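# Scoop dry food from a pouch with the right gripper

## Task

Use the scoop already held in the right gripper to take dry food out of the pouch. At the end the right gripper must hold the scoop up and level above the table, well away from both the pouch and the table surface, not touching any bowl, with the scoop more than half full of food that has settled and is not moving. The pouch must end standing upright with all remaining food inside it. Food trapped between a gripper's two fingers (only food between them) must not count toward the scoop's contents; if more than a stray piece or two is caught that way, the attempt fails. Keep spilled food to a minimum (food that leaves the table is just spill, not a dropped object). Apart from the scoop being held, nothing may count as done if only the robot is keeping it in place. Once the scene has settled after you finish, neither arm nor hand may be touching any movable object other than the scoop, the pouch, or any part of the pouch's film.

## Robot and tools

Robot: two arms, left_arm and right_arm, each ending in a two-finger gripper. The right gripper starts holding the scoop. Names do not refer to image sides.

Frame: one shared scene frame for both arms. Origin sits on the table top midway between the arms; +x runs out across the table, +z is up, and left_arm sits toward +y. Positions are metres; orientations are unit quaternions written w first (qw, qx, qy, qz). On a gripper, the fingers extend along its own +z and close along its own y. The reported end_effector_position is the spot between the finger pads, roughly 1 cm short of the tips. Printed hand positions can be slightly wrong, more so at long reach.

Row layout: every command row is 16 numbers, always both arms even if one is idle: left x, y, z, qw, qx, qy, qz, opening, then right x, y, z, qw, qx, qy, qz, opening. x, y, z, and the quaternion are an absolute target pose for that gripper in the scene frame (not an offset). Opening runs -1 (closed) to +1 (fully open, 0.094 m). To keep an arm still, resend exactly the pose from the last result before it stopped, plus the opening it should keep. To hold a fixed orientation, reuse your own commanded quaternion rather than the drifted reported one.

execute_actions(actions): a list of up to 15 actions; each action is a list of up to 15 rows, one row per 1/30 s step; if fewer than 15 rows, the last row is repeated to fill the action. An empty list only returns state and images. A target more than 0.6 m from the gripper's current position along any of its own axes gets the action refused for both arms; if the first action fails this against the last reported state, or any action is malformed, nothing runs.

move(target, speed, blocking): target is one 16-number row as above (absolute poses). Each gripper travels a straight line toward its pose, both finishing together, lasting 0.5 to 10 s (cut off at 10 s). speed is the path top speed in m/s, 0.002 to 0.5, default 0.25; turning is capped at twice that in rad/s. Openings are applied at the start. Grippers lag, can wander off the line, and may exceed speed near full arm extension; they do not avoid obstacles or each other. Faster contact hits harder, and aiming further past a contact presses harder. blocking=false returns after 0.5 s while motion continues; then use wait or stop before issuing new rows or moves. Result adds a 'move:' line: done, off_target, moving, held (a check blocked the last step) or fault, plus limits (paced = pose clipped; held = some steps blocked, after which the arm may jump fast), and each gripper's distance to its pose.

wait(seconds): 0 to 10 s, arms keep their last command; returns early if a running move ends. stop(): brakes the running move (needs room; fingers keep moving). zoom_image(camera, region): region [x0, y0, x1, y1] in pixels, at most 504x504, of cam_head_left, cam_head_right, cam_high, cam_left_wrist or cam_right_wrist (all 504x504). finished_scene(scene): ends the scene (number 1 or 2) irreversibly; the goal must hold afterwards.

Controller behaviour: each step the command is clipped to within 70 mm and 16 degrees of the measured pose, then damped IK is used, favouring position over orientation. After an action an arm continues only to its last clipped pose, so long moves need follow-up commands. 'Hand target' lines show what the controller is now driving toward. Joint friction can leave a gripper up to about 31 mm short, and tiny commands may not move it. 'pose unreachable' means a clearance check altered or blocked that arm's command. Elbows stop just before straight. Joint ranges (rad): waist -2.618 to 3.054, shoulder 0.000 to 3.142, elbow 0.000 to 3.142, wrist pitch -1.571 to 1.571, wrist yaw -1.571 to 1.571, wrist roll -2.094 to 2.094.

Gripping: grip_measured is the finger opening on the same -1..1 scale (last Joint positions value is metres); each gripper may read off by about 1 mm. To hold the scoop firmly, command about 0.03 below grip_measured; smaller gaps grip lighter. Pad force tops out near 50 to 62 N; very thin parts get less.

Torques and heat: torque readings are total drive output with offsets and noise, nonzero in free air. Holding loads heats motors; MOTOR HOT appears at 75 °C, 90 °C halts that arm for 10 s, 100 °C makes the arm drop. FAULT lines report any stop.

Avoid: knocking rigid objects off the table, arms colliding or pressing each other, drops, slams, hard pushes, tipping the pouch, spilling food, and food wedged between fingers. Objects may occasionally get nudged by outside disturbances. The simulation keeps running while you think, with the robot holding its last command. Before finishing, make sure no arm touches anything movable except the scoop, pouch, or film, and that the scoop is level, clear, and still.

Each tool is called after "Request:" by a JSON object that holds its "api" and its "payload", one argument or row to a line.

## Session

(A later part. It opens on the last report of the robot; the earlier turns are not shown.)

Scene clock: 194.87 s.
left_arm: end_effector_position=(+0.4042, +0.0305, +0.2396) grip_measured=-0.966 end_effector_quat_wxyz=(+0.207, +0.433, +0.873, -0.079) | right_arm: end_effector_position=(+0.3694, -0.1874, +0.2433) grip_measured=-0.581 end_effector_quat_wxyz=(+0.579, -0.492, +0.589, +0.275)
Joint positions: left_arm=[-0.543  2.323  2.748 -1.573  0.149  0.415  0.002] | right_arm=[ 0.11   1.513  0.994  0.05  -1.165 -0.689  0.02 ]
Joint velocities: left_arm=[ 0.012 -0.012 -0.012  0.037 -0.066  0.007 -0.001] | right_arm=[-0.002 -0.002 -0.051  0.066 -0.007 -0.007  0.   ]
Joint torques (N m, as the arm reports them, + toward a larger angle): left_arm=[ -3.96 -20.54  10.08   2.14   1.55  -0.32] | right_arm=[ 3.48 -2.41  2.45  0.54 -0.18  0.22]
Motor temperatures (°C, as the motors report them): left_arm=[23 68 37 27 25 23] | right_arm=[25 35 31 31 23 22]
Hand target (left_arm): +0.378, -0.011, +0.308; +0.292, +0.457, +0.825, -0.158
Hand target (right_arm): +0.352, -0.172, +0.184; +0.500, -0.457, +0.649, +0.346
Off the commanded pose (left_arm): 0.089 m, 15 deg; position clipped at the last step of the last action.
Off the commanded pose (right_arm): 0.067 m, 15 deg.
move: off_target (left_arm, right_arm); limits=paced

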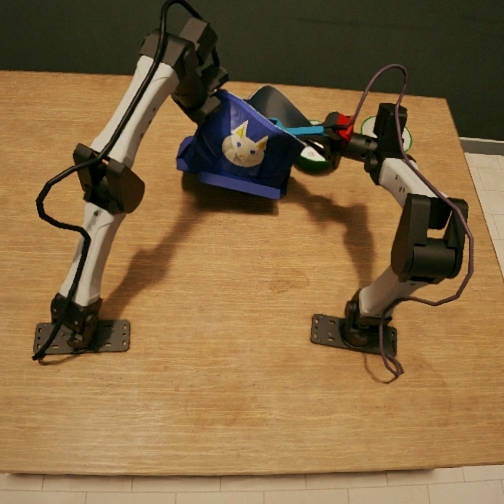

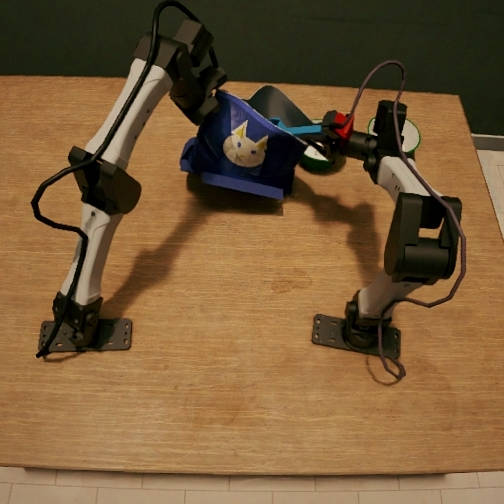

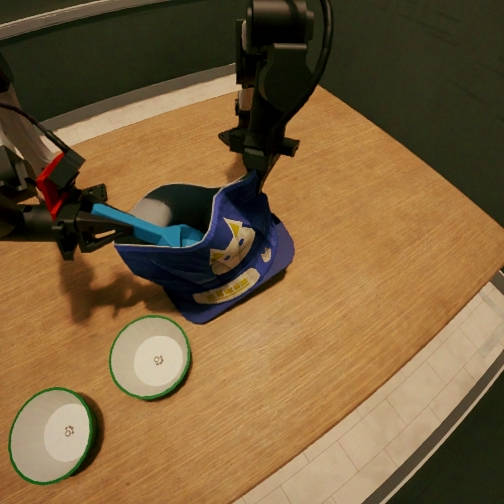

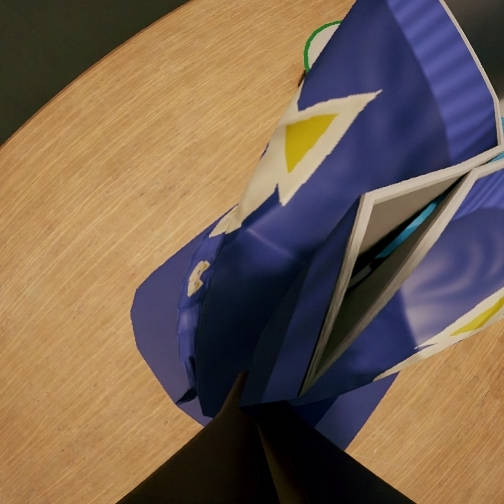

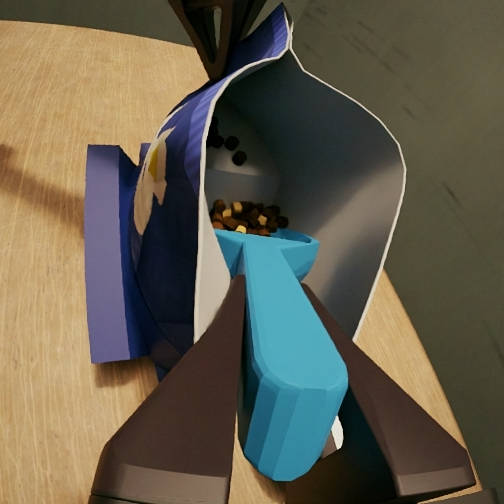

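Request:
{"api": "move", "payload": {
  "target": [0.31,0.13,0.29,0.27,0.6,0.72,-0.22,-1,0.27,-0.1,0.27,0.44,-0.485,0.69,0.31,-0.8],
  "speed": 0.06
}}

Request:
{"api": "move", "payload": {
  "target": [0.31,0.06,0.33,0.27,0.6,0.72,-0.22,-1,0.27,-0.17,0.25,0.44,-0.485,0.69,0.31,-0.8],
  "speed": 0.04
}}

Scene clock: 204.53 s.
left_arm: end_effector_position=(+0.3118, +0.1407, +0.2381) grip_measured=-0.966 end_effector_quat_wxyz=(+0.180, +0.607, +0.749, -0.195) | right_arm: end_effector_position=(+0.2805, -0.0993, +0.2706) grip_measured=-0.581 end_effector_quat_wxyz=(+0.456, -0.484, +0.682, +0.304)
Joint positions: left_arm=[-0.224  1.854  1.988 -1.575  0.523  1.172  0.002] | right_arm=[ 0.477  1.252  1.081 -0.443 -0.805 -0.499  0.02 ]
Joint velocities: left_arm=[ 0.007 -0.017 -0.017 -0.007 -0.066  0.022  0.   ] | right_arm=[ 0.002  0.012  0.012 -0.007  0.125  0.007  0.   ]
Joint torques (N m, as the arm reports them, + toward a larger angle): left_arm=[  1.11 -16.7    8.92   0.85   1.73  -0.09] | right_arm=[ 0.99 -6.8   9.8   1.13 -0.35  0.08]
Motor temperatures (°C, as the motors report them): left_arm=[23 73 38 28 25 23] | right_arm=[25 34 32 31 22 22]
Hand target (left_arm): +0.305, +0.130, +0.288; +0.267, +0.605, +0.719, -0.216
Hand target (right_arm): +0.270, -0.099, +0.270; +0.440, -0.483, +0.690, +0.312
Off the commanded pose (left_arm): 0.053 m, 11 deg.
Off the commanded pose (right_arm): 0.010 m, 2 deg.
move: off_target (left_arm)

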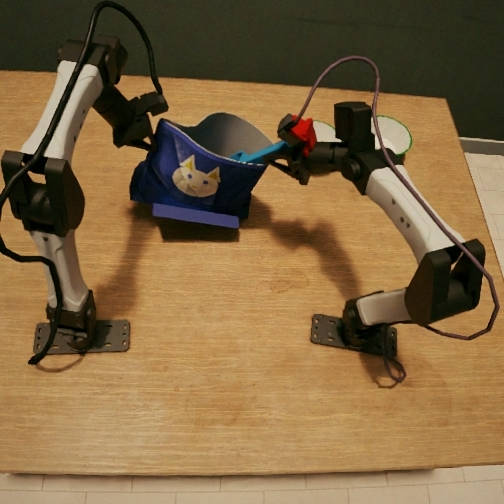

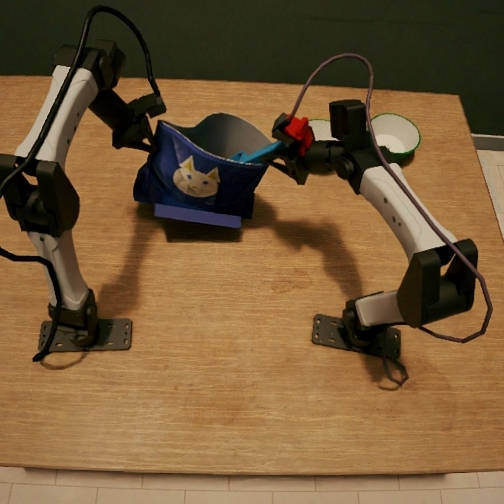

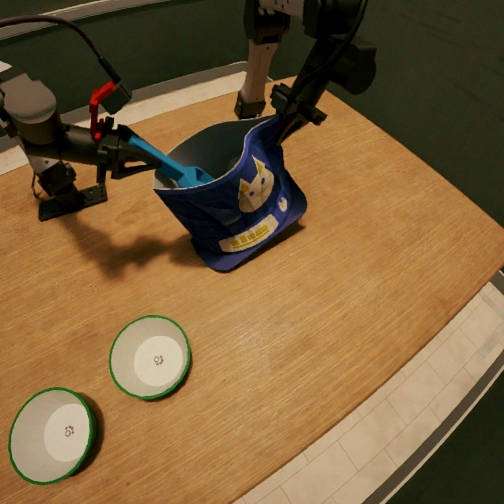

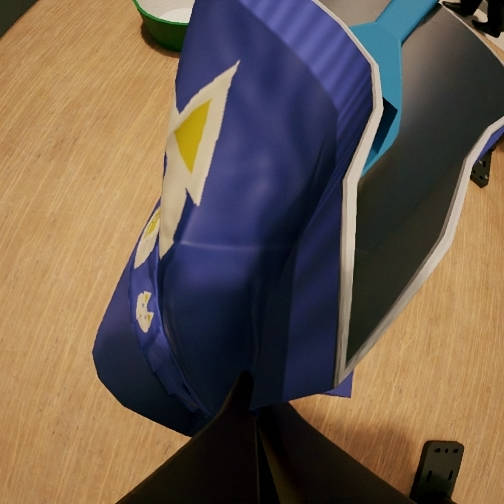

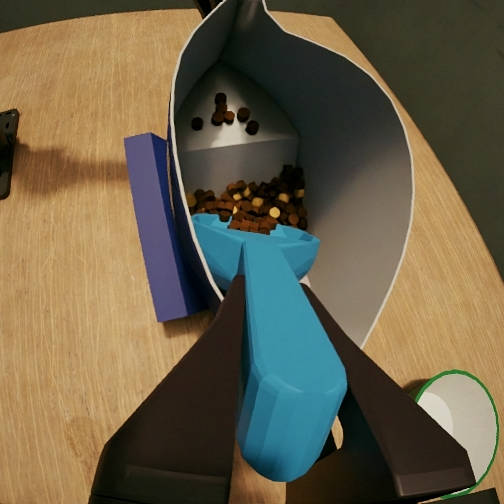

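Scene clock: 207.90 s.
left_arm: end_effector_position=(+0.3262, +0.0902, +0.2724) grip_measured=-0.966 end_effector_quat_wxyz=(+0.205, +0.595, +0.762, -0.154) | right_arm: end_effector_position=(+0.2801, -0.1629, +0.2677) grip_measured=-0.581 end_effector_quat_wxyz=(+0.477, -0.501, +0.657, +0.299)
Joint positions: left_arm=[-0.385  1.926  2.234 -1.575  0.428  0.944  0.002] | right_arm=[ 0.209  1.242  1.081 -0.637 -1.035 -0.814  0.02 ]
Joint velocities: left_arm=[-0.012 -0.002  0.017  0.022  0.007 -0.081 -0.   ] | right_arm=[-0.002 -0.007 -0.002  0.022 -0.007 -0.081  0.   ]
Joint torques (N m, as the arm reports them, + toward a larger angle): left_arm=[ -1.27 -15.21  11.71   1.04   2.01  -0.25] | right_arm=[-0.83 -5.45  7.31  0.49 -0.18  0.01]
Motor temperatures (°C, as the motors report them): left_arm=[23 71 39 27 26 23] | right_arm=[25 34 32 31 22 22]
Hand target (left_arm): +0.305, +0.066, +0.328; +0.282, +0.601, +0.718, -0.212
Hand target (right_arm): +0.270, -0.169, +0.251; +0.443, -0.483, +0.689, +0.309
Off the commanded pose (left_arm): 0.067 m, 12 deg.
Off the commanded pose (right_arm): 0.022 m, 6 deg.
joint sent to its limit (left arm) — the command would take joint 4 (wrist pitch) past its lower limit, so that joint was sent only as far as its limit.
move: off_target (left_arm, right_arm)

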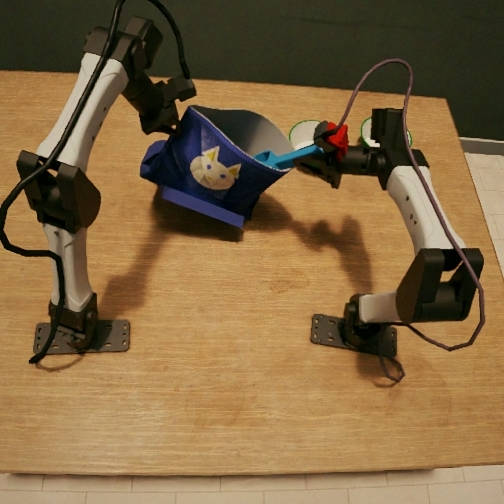

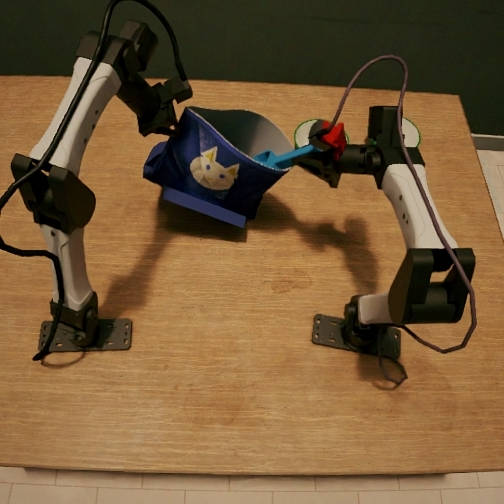

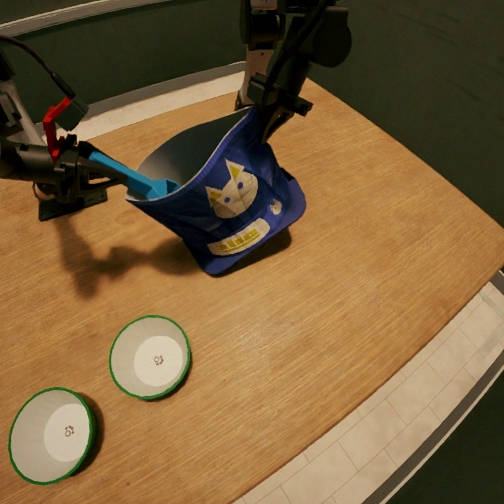

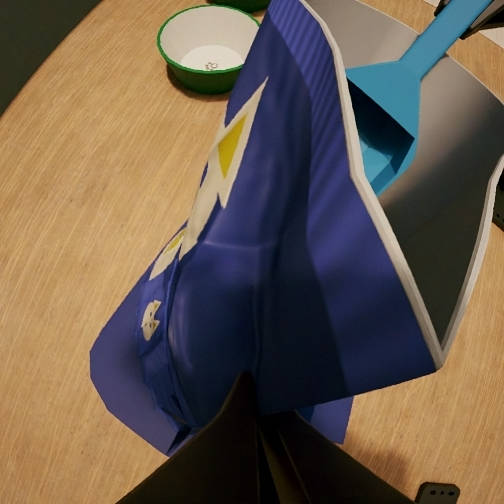

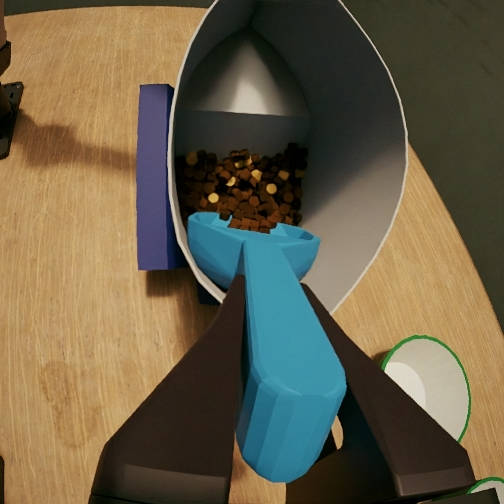

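Nice. Tilt more so food flows in.

Request:
{"api": "move", "payload": {
  "target": [0.31,-0.01,0.31,0.2,0.57,0.78,-0.15,-1,0.285,-0.19,0.21,0.5,-0.455,0.65,0.35,-0.8],
  "speed": 0.04
}}

Request:
{"api": "move", "payload": {
  "target": [0.31,-0.05,0.29,0.2,0.57,0.78,-0.15,-1,0.285,-0.2,0.16,0.58,-0.406,0.58,0.406,-0.8],
  "speed": 0.04
}}

Scene clock: 214.37 s.
left_arm: end_effector_position=(+0.3380, +0.0330, +0.2847) grip_measured=-0.966 end_effector_quat_wxyz=(+0.218, +0.547, +0.806, -0.064) | right_arm: end_effector_position=(+0.2854, -0.1907, +0.2473) grip_measured=-0.581 end_effector_quat_wxyz=(+0.542, -0.481, +0.607, +0.324)
Joint positions: left_arm=[-0.606  2.053  2.492 -1.575  0.15   0.622  0.002] | right_arm=[ 0.061  1.242  0.867 -0.325 -1.253 -0.806  0.02 ]
Joint velocities: left_arm=[-0.002 -0.007  0.012  0.007 -0.037 -0.007  0.001] | right_arm=[ 0.007  0.012 -0.017 -0.022 -0.007 -0.051 -0.   ]
Joint torques (N m, as the arm reports them, + toward a larger angle): left_arm=[ -4.   -12.83   9.43   1.43   1.71  -0.26] | right_arm=[ 0.69 -0.97  4.84  0.9  -0.03  0.02]
Motor temperatures (°C, as the motors report them): left_arm=[23 68 40 27 26 23] | right_arm=[25 34 32 30 22 22]
Hand target (left_arm): +0.309, -0.004, +0.311; +0.244, +0.565, +0.775, -0.146
Hand target (right_arm): +0.284, -0.190, +0.211; +0.500, -0.455, +0.649, +0.349
Off the commanded pose (left_arm): 0.057 m, 11 deg.
Off the commanded pose (right_arm): 0.037 m, 8 deg.
joint sent to its limit (left arm) — the command would take joint 4 (wrist pitch) past its lower limit, so that joint was sent only as far as its limit.
move: off_target (left_arm, right_arm)

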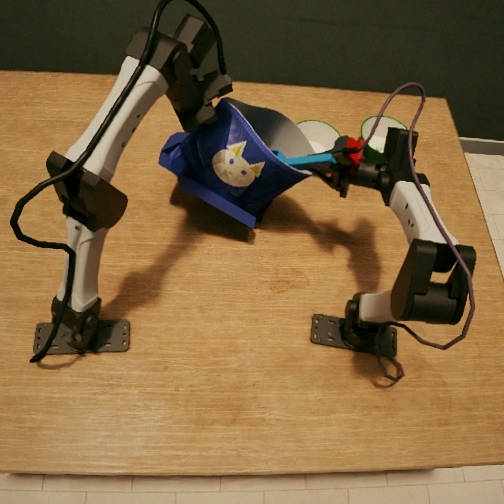

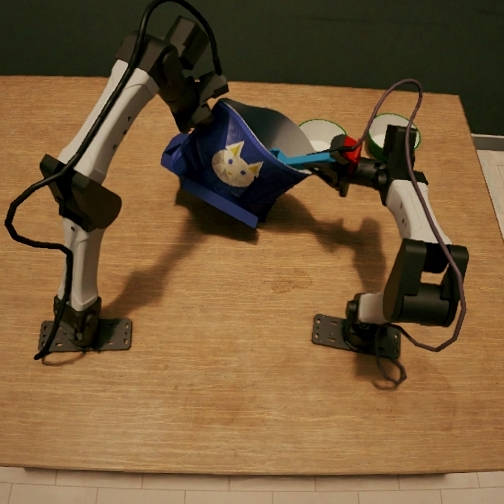

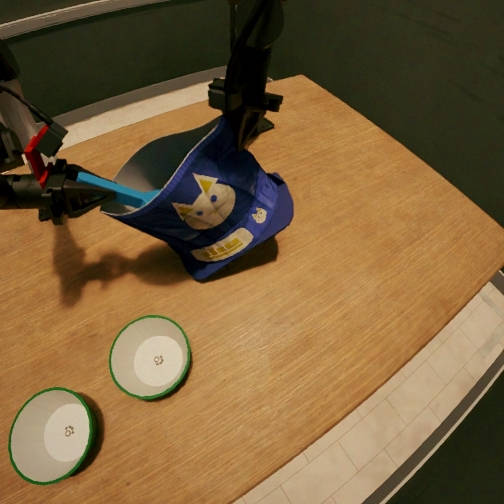

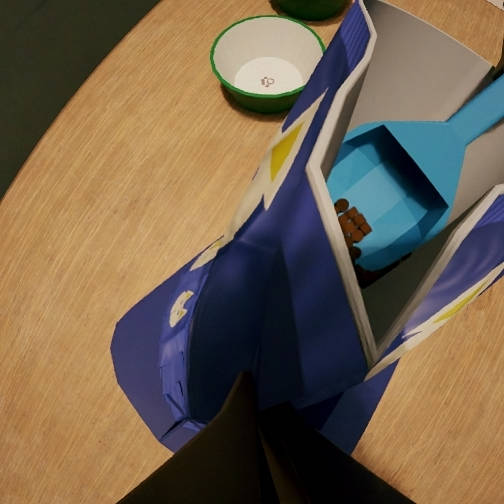

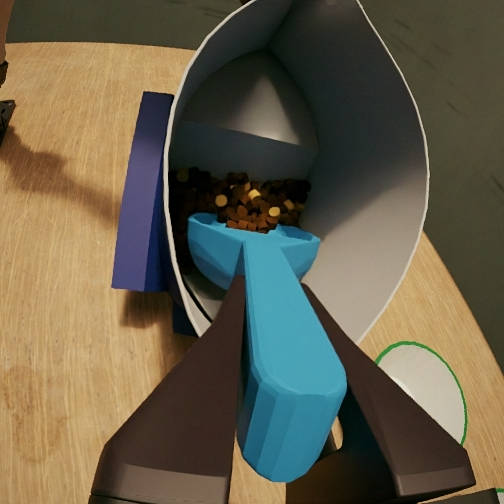

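Scene clock: 218.30 s.
left_arm: end_effector_position=(+0.3441, +0.0067, +0.2915) grip_measured=-0.967 end_effector_quat_wxyz=(+0.243, +0.531, +0.811, -0.041) | right_arm: end_effector_position=(+0.2887, -0.2108, +0.2134) grip_measured=-0.581 end_effector_quat_wxyz=(+0.684, -0.484, +0.476, +0.268)
Joint positions: left_arm=[-0.68   2.126  2.624 -1.575  0.063  0.531  0.002] | right_arm=[-0.025  1.584  0.398  1.557 -1.353 -0.056  0.02 ]
Joint velocities: left_arm=[-0.022  0.002 -0.002 -0.007 -0.022  0.022  0.   ] | right_arm=[-0.017 -0.002  0.017  0.022 -0.037 -0.022  0.   ]
Joint torques (N m, as the arm reports them, + toward a larger angle): left_arm=[-4.67 -9.72  7.82  1.54  2.13 -0.21] | right_arm=[ 2.05  2.92 -0.29  0.43 -0.08  0.15]
Motor temperatures (°C, as the motors report them): left_arm=[23 66 40 27 26 23] | right_arm=[25 33 32 30 22 22]
Hand target (left_arm): +0.308, -0.043, +0.293; +0.232, +0.566, +0.778, -0.145
Hand target (right_arm): +0.280, -0.202, +0.162; +0.619, -0.438, +0.545, +0.358
Off the commanded pose (left_arm): 0.066 m, 15 deg.
Off the commanded pose (right_arm): 0.055 m, 25 deg; orientation clipped at the last step of the last action.
joint sent to its limit (left arm) — the command would take joint 4 (wrist pitch) past its lower limit, so that joint was sent only as far as its limit.
move: off_target (left_arm, right_arm); limits=paced

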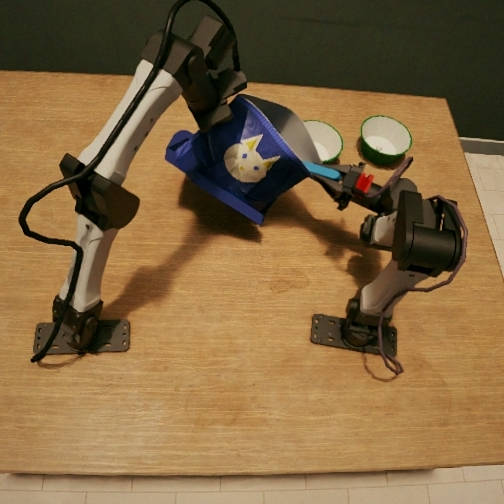

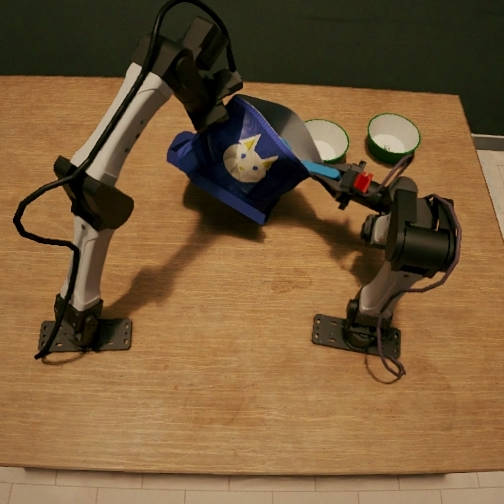

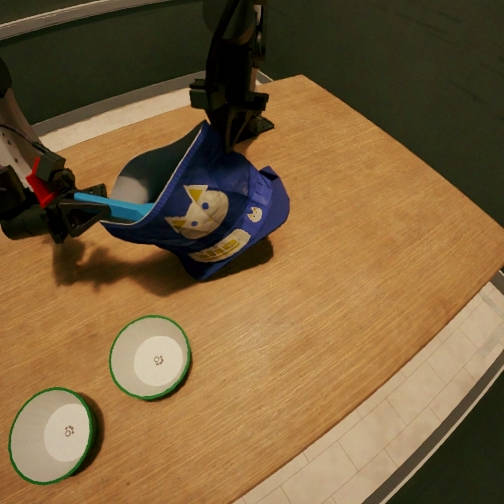

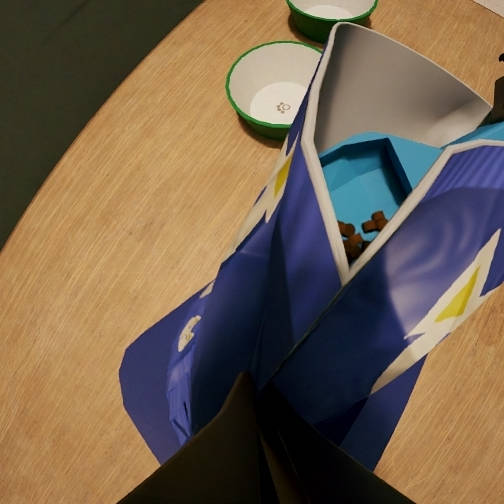

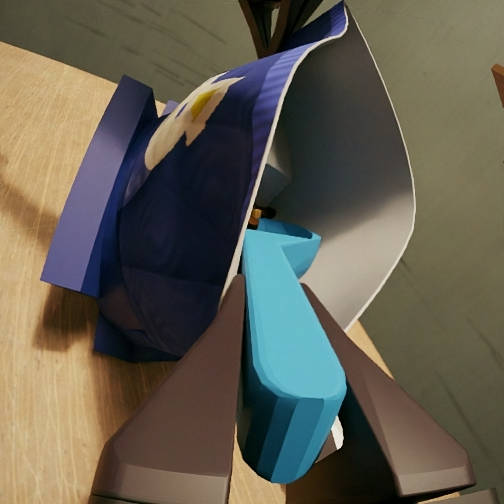

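Request:
{"api": "move", "payload": {
  "target": [0.33,0.13,0.28,0.27,0.6,0.72,-0.22,-1,0.27,-0.11,0.29,0.42,-0.44,0.755,0.24,-0.8],
  "speed": 0.08
}}

Request:
{"api": "move", "payload": {
  "target": [0.36,0.26,0.28,0.27,0.6,0.72,-0.22,-1,0.29,0.01,0.28,0.42,-0.44,0.755,0.24,-0.8],
  "speed": 0.06
}}

Request:
{"api": "move", "payload": {
  "target": [0.34,0.17,0.33,0.25,0.6,0.73,-0.2,-1,0.275,-0.06,0.25,0.42,-0.44,0.755,0.24,-0.8],
  "speed": 0.04
}}

Scene clock: 232.10 s.
left_arm: end_effector_position=(+0.3273, +0.1388, +0.2346) grip_measured=-0.967 end_effector_quat_wxyz=(+0.189, +0.606, +0.746, -0.200) | right_arm: end_effector_position=(+0.2706, -0.1115, +0.3036) grip_measured=-0.581 end_effector_quat_wxyz=(+0.448, -0.437, +0.742, +0.242)
Joint positions: left_arm=[-0.215  1.907  2.036 -1.564  0.543  1.179  0.002] | right_arm=[ 0.546  1.178  1.224 -0.654 -0.565 -0.394  0.02 ]
Joint velocities: left_arm=[-0.027  0.017 -0.007  0.037 -0.037  0.066  0.001] | right_arm=[-0.007 -0.017 -0.007 -0.051  0.066  0.037 -0.001]
Joint torques (N m, as the arm reports them, + toward a larger angle): left_arm=[  1.12 -15.72   8.95   0.93   1.57  -0.07] | right_arm=[ 0.98 -2.79  9.91  1.38 -0.24  0.08]
Motor temperatures (°C, as the motors report them): left_arm=[24 61 39 28 27 23] | right_arm=[25 32 32 30 22 22]
Hand target (left_arm): +0.326, +0.130, +0.279; +0.268, +0.604, +0.719, -0.216
Hand target (right_arm): +0.267, -0.109, +0.294; +0.424, -0.436, +0.754, +0.248
Off the commanded pose (left_arm): 0.046 m, 10 deg.
Off the commanded pose (right_arm): 0.014 m, 4 deg.
move: off_target (left_arm, right_arm)

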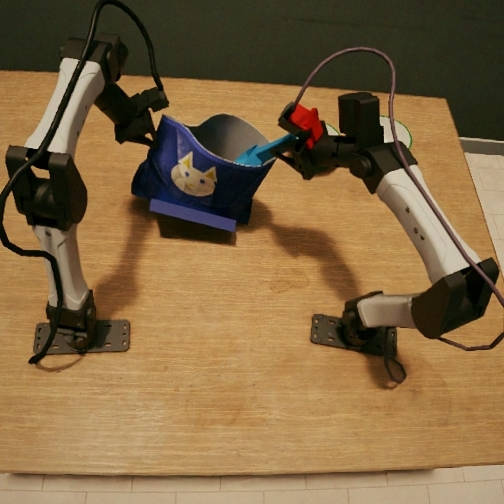

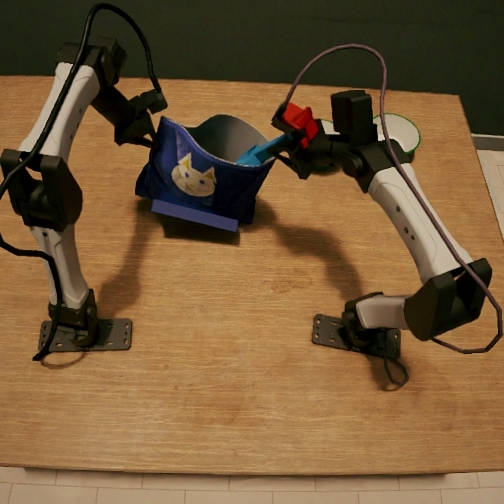

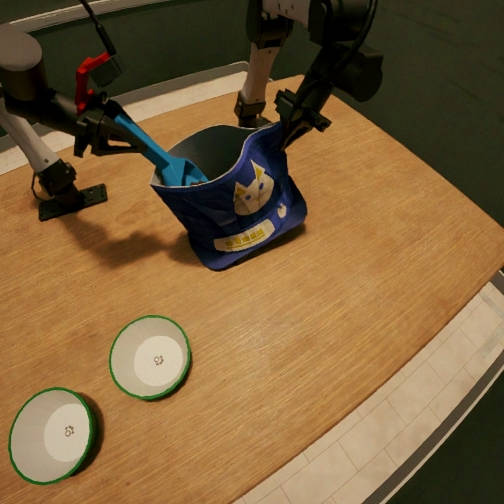

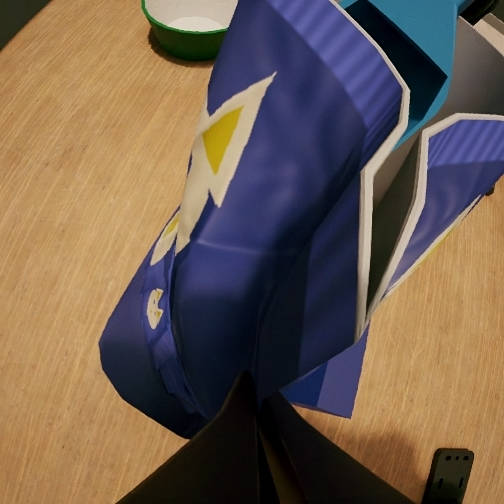

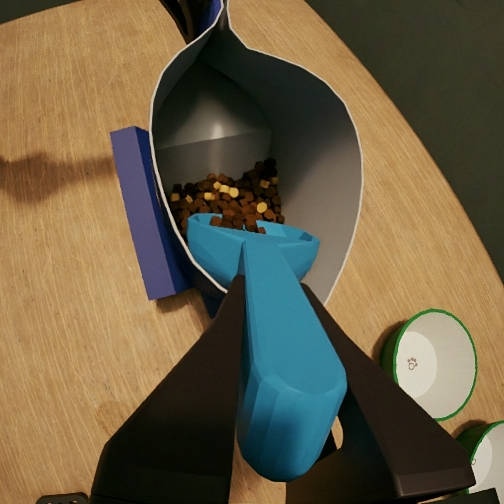

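Scene clock: 234.63 s.
left_arm: end_effector_position=(+0.3552, +0.2639, +0.2230) grip_measured=-0.967 end_effector_quat_wxyz=(+0.250, +0.578, +0.757, -0.174) | right_arm: end_effector_position=(+0.2903, +0.0101, +0.2933) grip_measured=-0.581 end_effector_quat_wxyz=(+0.438, -0.442, +0.741, +0.252)
Joint positions: left_arm=[ 0.149  1.944  2.015 -1.576  0.616  1.499  0.002] | right_arm=[ 0.889  1.468  1.384 -0.456 -0.301 -0.192  0.02 ]
Joint velocities: left_arm=[-0.012 -0.002  0.002  0.007  0.007  0.037 -0.001] | right_arm=[ 0.002 -0.012 -0.012  0.007 -0.007  0.066  0.   ]
Joint torques (N m, as the arm reports them, + toward a larger angle): left_arm=[  1.48 -17.04  11.01   0.41   1.48  -0.07] | right_arm=[ 0.54 -5.91  9.91  1.6   0.11  0.07]
Motor temperatures (°C, as the motors report them): left_arm=[24 62 40 27 27 23] | right_arm=[25 32 32 31 22 22]
Hand target (left_arm): +0.354, +0.259, +0.277; +0.330, +0.577, +0.731, -0.152
Hand target (right_arm): +0.292, +0.009, +0.280; +0.419, -0.440, +0.756, +0.241
Off the commanded pose (left_arm): 0.057 m, 8 deg.
Off the commanded pose (right_arm): 0.013 m, 3 deg.
joint sent to its limit (left arm) — the command would take joint 4 (wrist pitch) past its lower limit, so that joint was sent only as far as its limit.
move: off_target (left_arm, right_arm)

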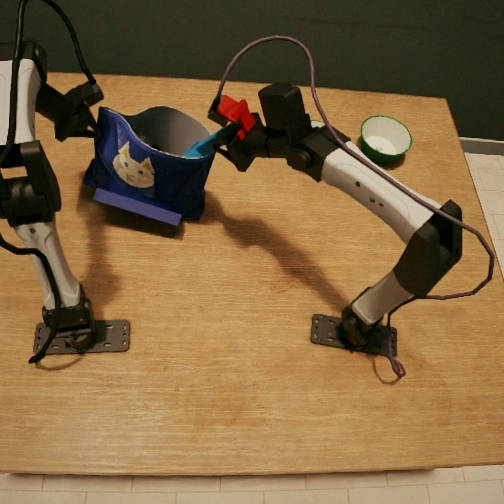

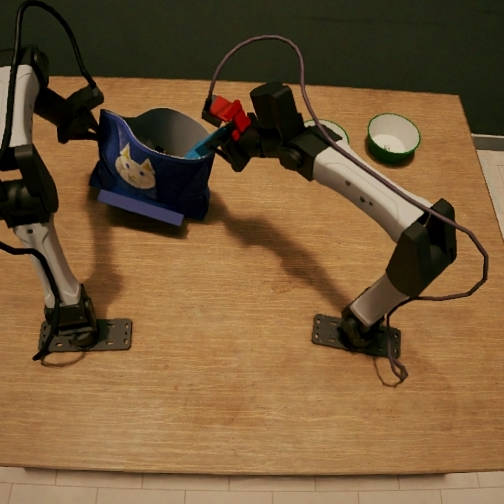

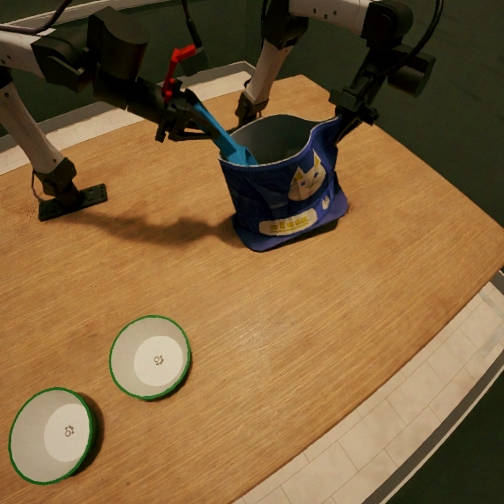

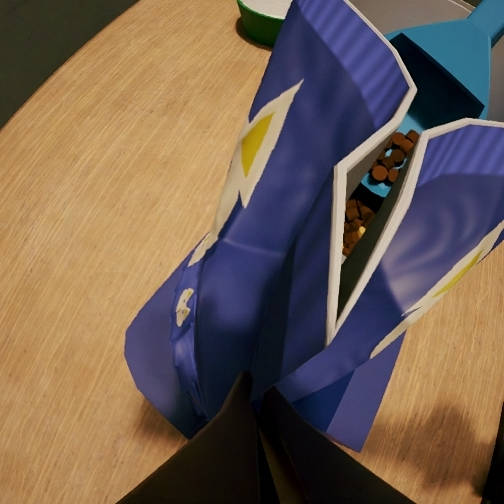

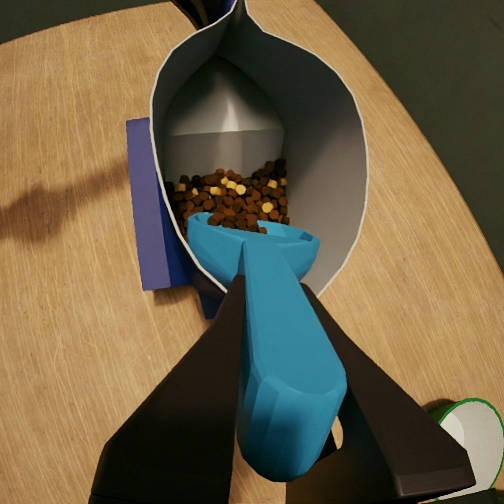

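Scene clock: 238.47 s.
left_arm: end_effector_position=(+0.3483, +0.1952, +0.2686) grip_measured=-0.967 end_effector_quat_wxyz=(+0.241, +0.575, +0.770, -0.134) | right_arm: end_effector_position=(+0.2799, -0.0452, +0.2758) grip_measured=-0.581 end_effector_quat_wxyz=(+0.456, -0.443, +0.729, +0.254)
Joint positions: left_arm=[-0.076  1.875  2.133 -1.575  0.503  1.209  0.002] | right_arm=[ 0.753  1.284  1.14  -0.378 -0.421 -0.269  0.02 ]
Joint velocities: left_arm=[ 0.002 -0.022 -0.002 -0.022 -0.051 -0.022 -0.001] | right_arm=[-0.002 -0.002  0.012 -0.037 -0.022 -0.037 -0.001]
Joint torques (N m, as the arm reports them, + toward a larger angle): left_arm=[ -0.84 -16.34  11.25   0.86   1.76  -0.2 ] | right_arm=[-1.18 -6.56  6.38  1.25 -0.03 -0.07]
Motor temperatures (°C, as the motors report them): left_arm=[24 62 40 27 27 23] | right_arm=[25 32 32 31 22 22]
Hand target (left_arm): +0.334, +0.173, +0.327; +0.327, +0.579, +0.731, -0.153
Hand target (right_arm): +0.275, -0.058, +0.251; +0.421, -0.440, +0.755, +0.241
Off the commanded pose (left_arm): 0.067 m, 9 deg.
Off the commanded pose (right_arm): 0.030 m, 5 deg.
joint sent to its limit (left arm) — the command would take joint 4 (wrist pitch) past its lower limit, so that joint was sent only as far as its limit.
move: off_target (left_arm, right_arm)

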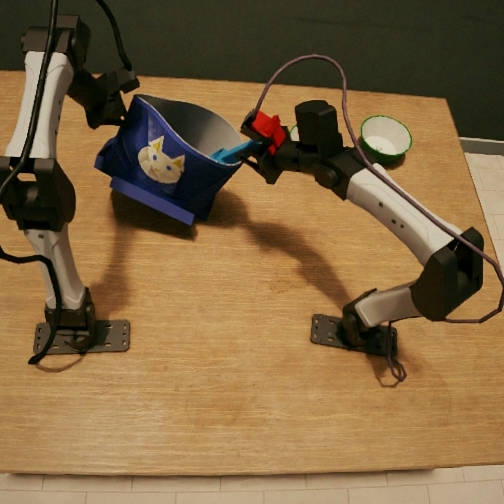

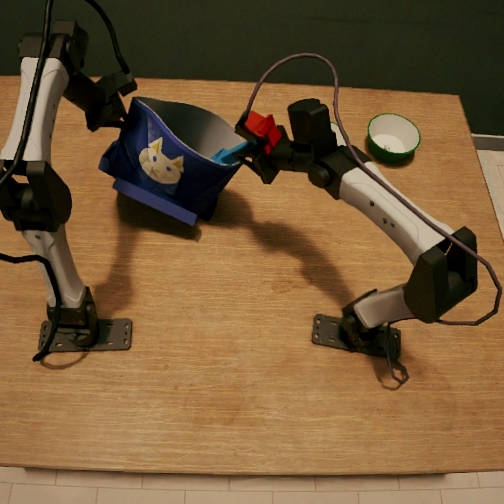

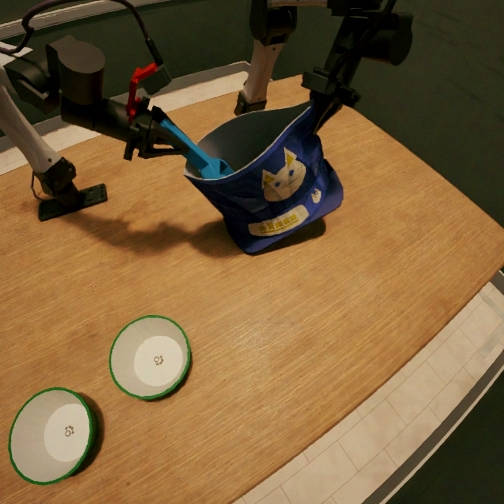

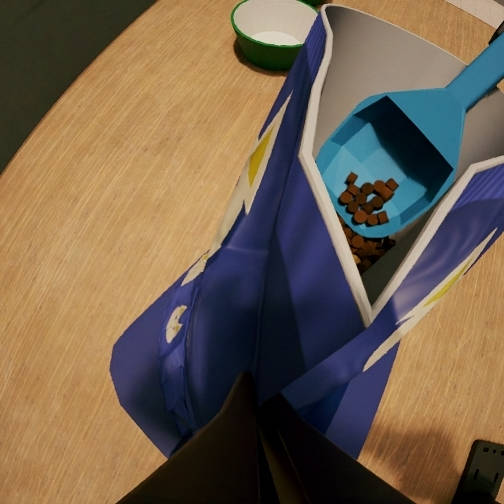

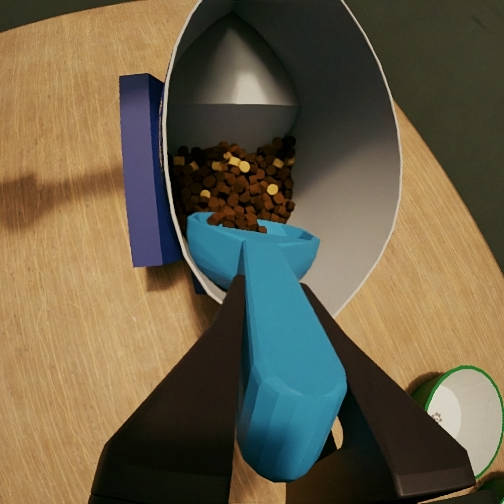

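Request:
{"api": "move", "payload": {
  "target": [0.34,0.16,0.33,0.32,0.58,0.73,-0.15,-1,0.285,-0.01,0.29,0.296,-0.47,0.814,0.171,-0.8],
  "speed": 0.08
}}

Request:
{"api": "move", "payload": {
  "target": [0.33,0.13,0.33,0.32,0.58,0.73,-0.15,-1,0.29,0.01,0.25,0.33,-0.46,0.8,0.19,-0.8],
  "speed": 0.03
}}

Scene clock: 246.07 s.
left_arm: end_effector_position=(+0.3498, +0.1864, +0.2674) grip_measured=-0.967 end_effector_quat_wxyz=(+0.232, +0.580, +0.771, -0.127) | right_arm: end_effector_position=(+0.2920, -0.0104, +0.3055) grip_measured=-0.581 end_effector_quat_wxyz=(+0.330, -0.464, +0.802, +0.179)
Joint positions: left_arm=[-0.112  1.888  2.154 -1.575  0.472  1.183  0.002] | right_arm=[ 0.883  1.652  1.849 -1.023 -0.216 -0.257  0.02 ]
Joint velocities: left_arm=[-0.002  0.002  0.002 -0.007  0.081 -0.022  0.   ] | right_arm=[ 0.007 -0.002  0.022 -0.037 -0.007 -0.037  0.   ]
Joint torques (N m, as the arm reports them, + toward a larger angle): left_arm=[ -1.05 -16.74  11.39   0.93   1.71  -0.23] | right_arm=[ 1.07 -6.64  9.03  1.1  -0.14  0.06]
Motor temperatures (°C, as the motors report them): left_arm=[23 64 42 27 27 23] | right_arm=[25 32 33 31 22 22]
Hand target (left_arm): +0.334, +0.163, +0.327; +0.321, +0.585, +0.730, -0.147
Hand target (right_arm): +0.284, -0.011, +0.290; +0.296, -0.468, +0.815, +0.174
Off the commanded pose (left_arm): 0.069 m, 11 deg.
Off the commanded pose (right_arm): 0.017 m, 4 deg.
joint sent to its limit (left arm) — the command would take joint 4 (wrist pitch) past its lower limit, so that joint was sent only as far as its limit.
move: off_target (left_arm, right_arm)

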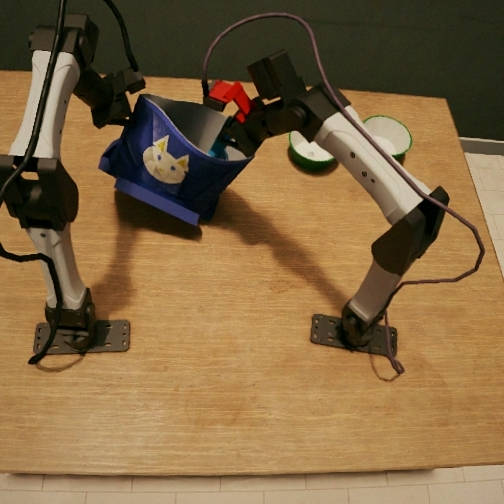

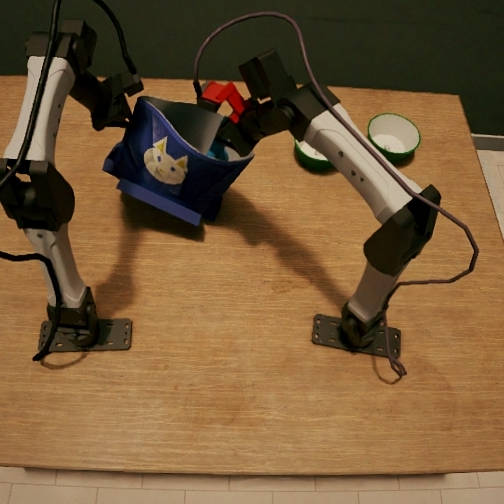

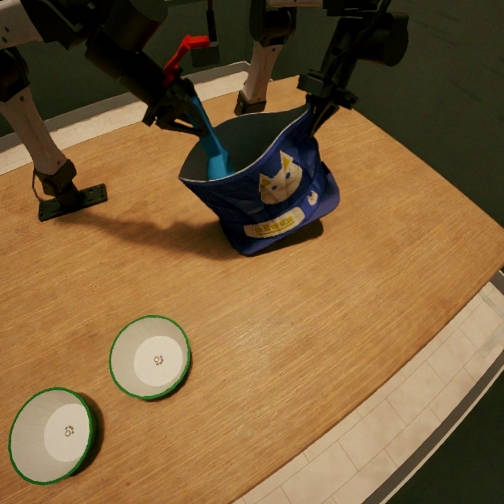

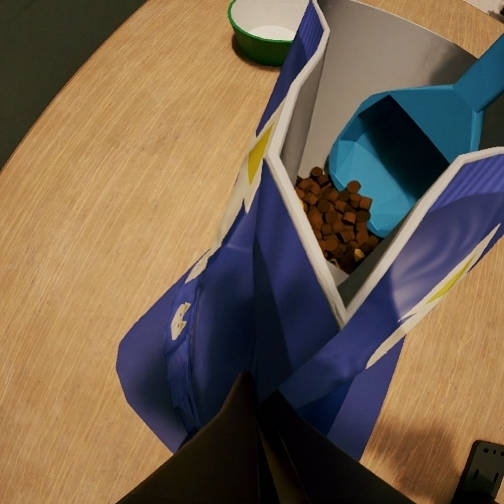

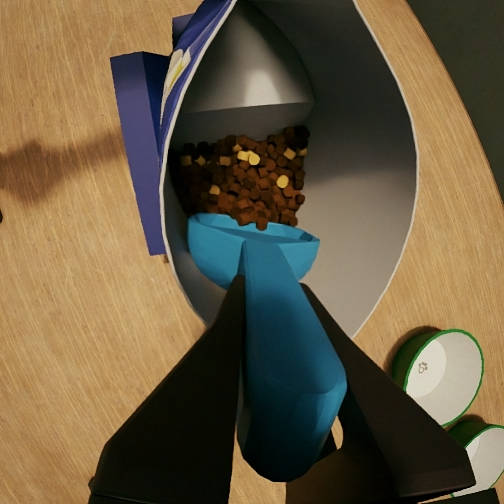

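Scene clock: 249.63 s.
left_arm: end_effector_position=(+0.3403, +0.1771, +0.2702) grip_measured=-0.967 end_effector_quat_wxyz=(+0.213, +0.572, +0.786, -0.100) | right_arm: end_effector_position=(+0.2970, -0.0007, +0.2836) grip_measured=-0.581 end_effector_quat_wxyz=(+0.365, -0.450, +0.793, +0.189)
Joint positions: left_arm=[-0.174  1.854  2.143 -1.574  0.385  1.097  0.002] | right_arm=[ 0.897  1.585  1.626 -0.783 -0.204 -0.222  0.02 ]
Joint velocities: left_arm=[-0.012  0.007 -0.002  0.022 -0.007 -0.051  0.   ] | right_arm=[-0.012  0.002 -0.002 -0.066 -0.051  0.007 -0.   ]
Joint torques (N m, as the arm reports them, + toward a larger angle): left_arm=[ -3.01 -16.44   9.54   1.44   2.21  -0.21] | right_arm=[ 2.15 -5.5   4.71  1.87 -0.19  0.08]
Motor temperatures (°C, as the motors report them): left_arm=[23 64 41 27 28 23] | right_arm=[25 33 33 32 22 22]
Hand target (left_arm): +0.322, +0.137, +0.329; +0.313, +0.589, +0.730, -0.149
Hand target (right_arm): +0.290, +0.009, +0.251; +0.330, -0.461, +0.802, +0.190
Off the commanded pose (left_arm): 0.077 m, 15 deg.
Off the commanded pose (right_arm): 0.036 m, 4 deg.
move: off_target (left_arm, right_arm)

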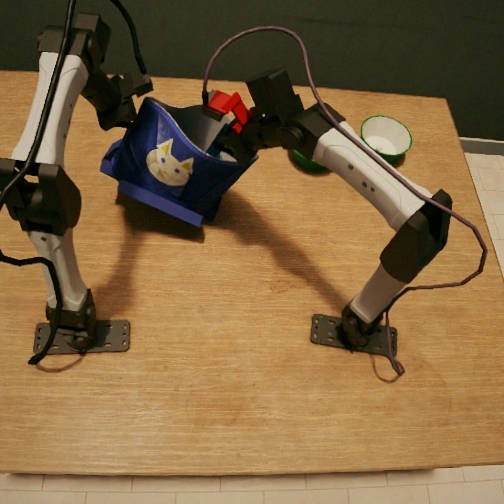

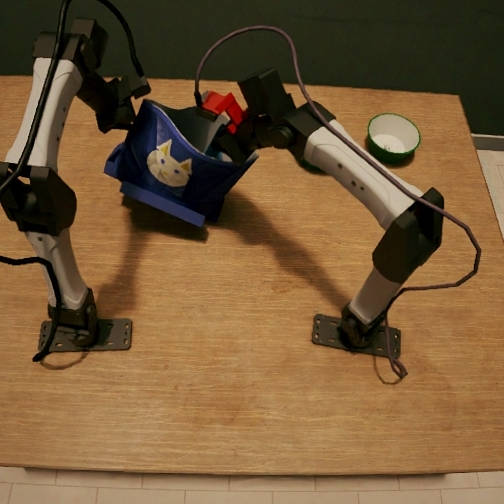

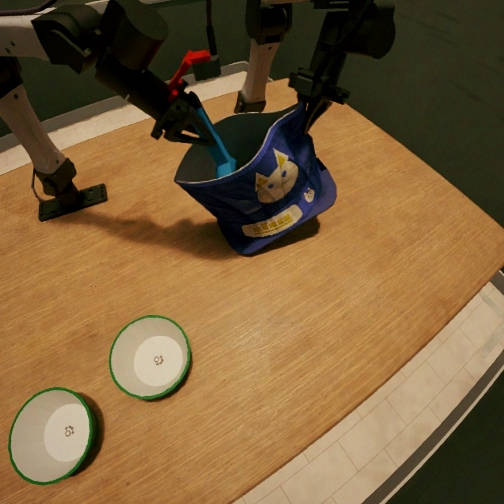

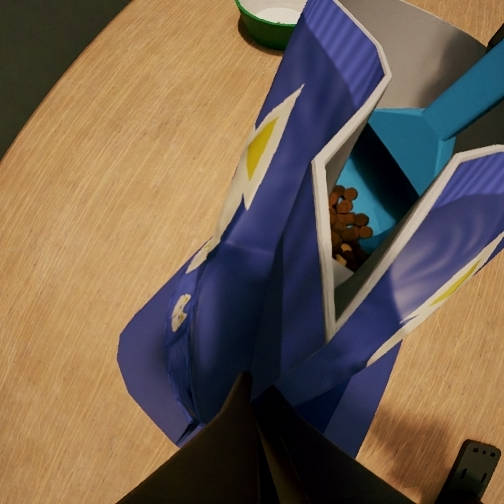

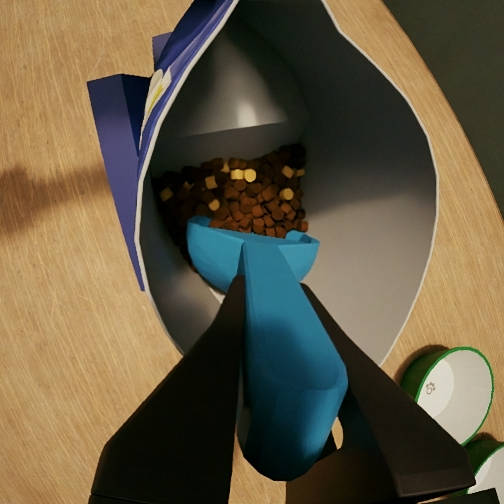

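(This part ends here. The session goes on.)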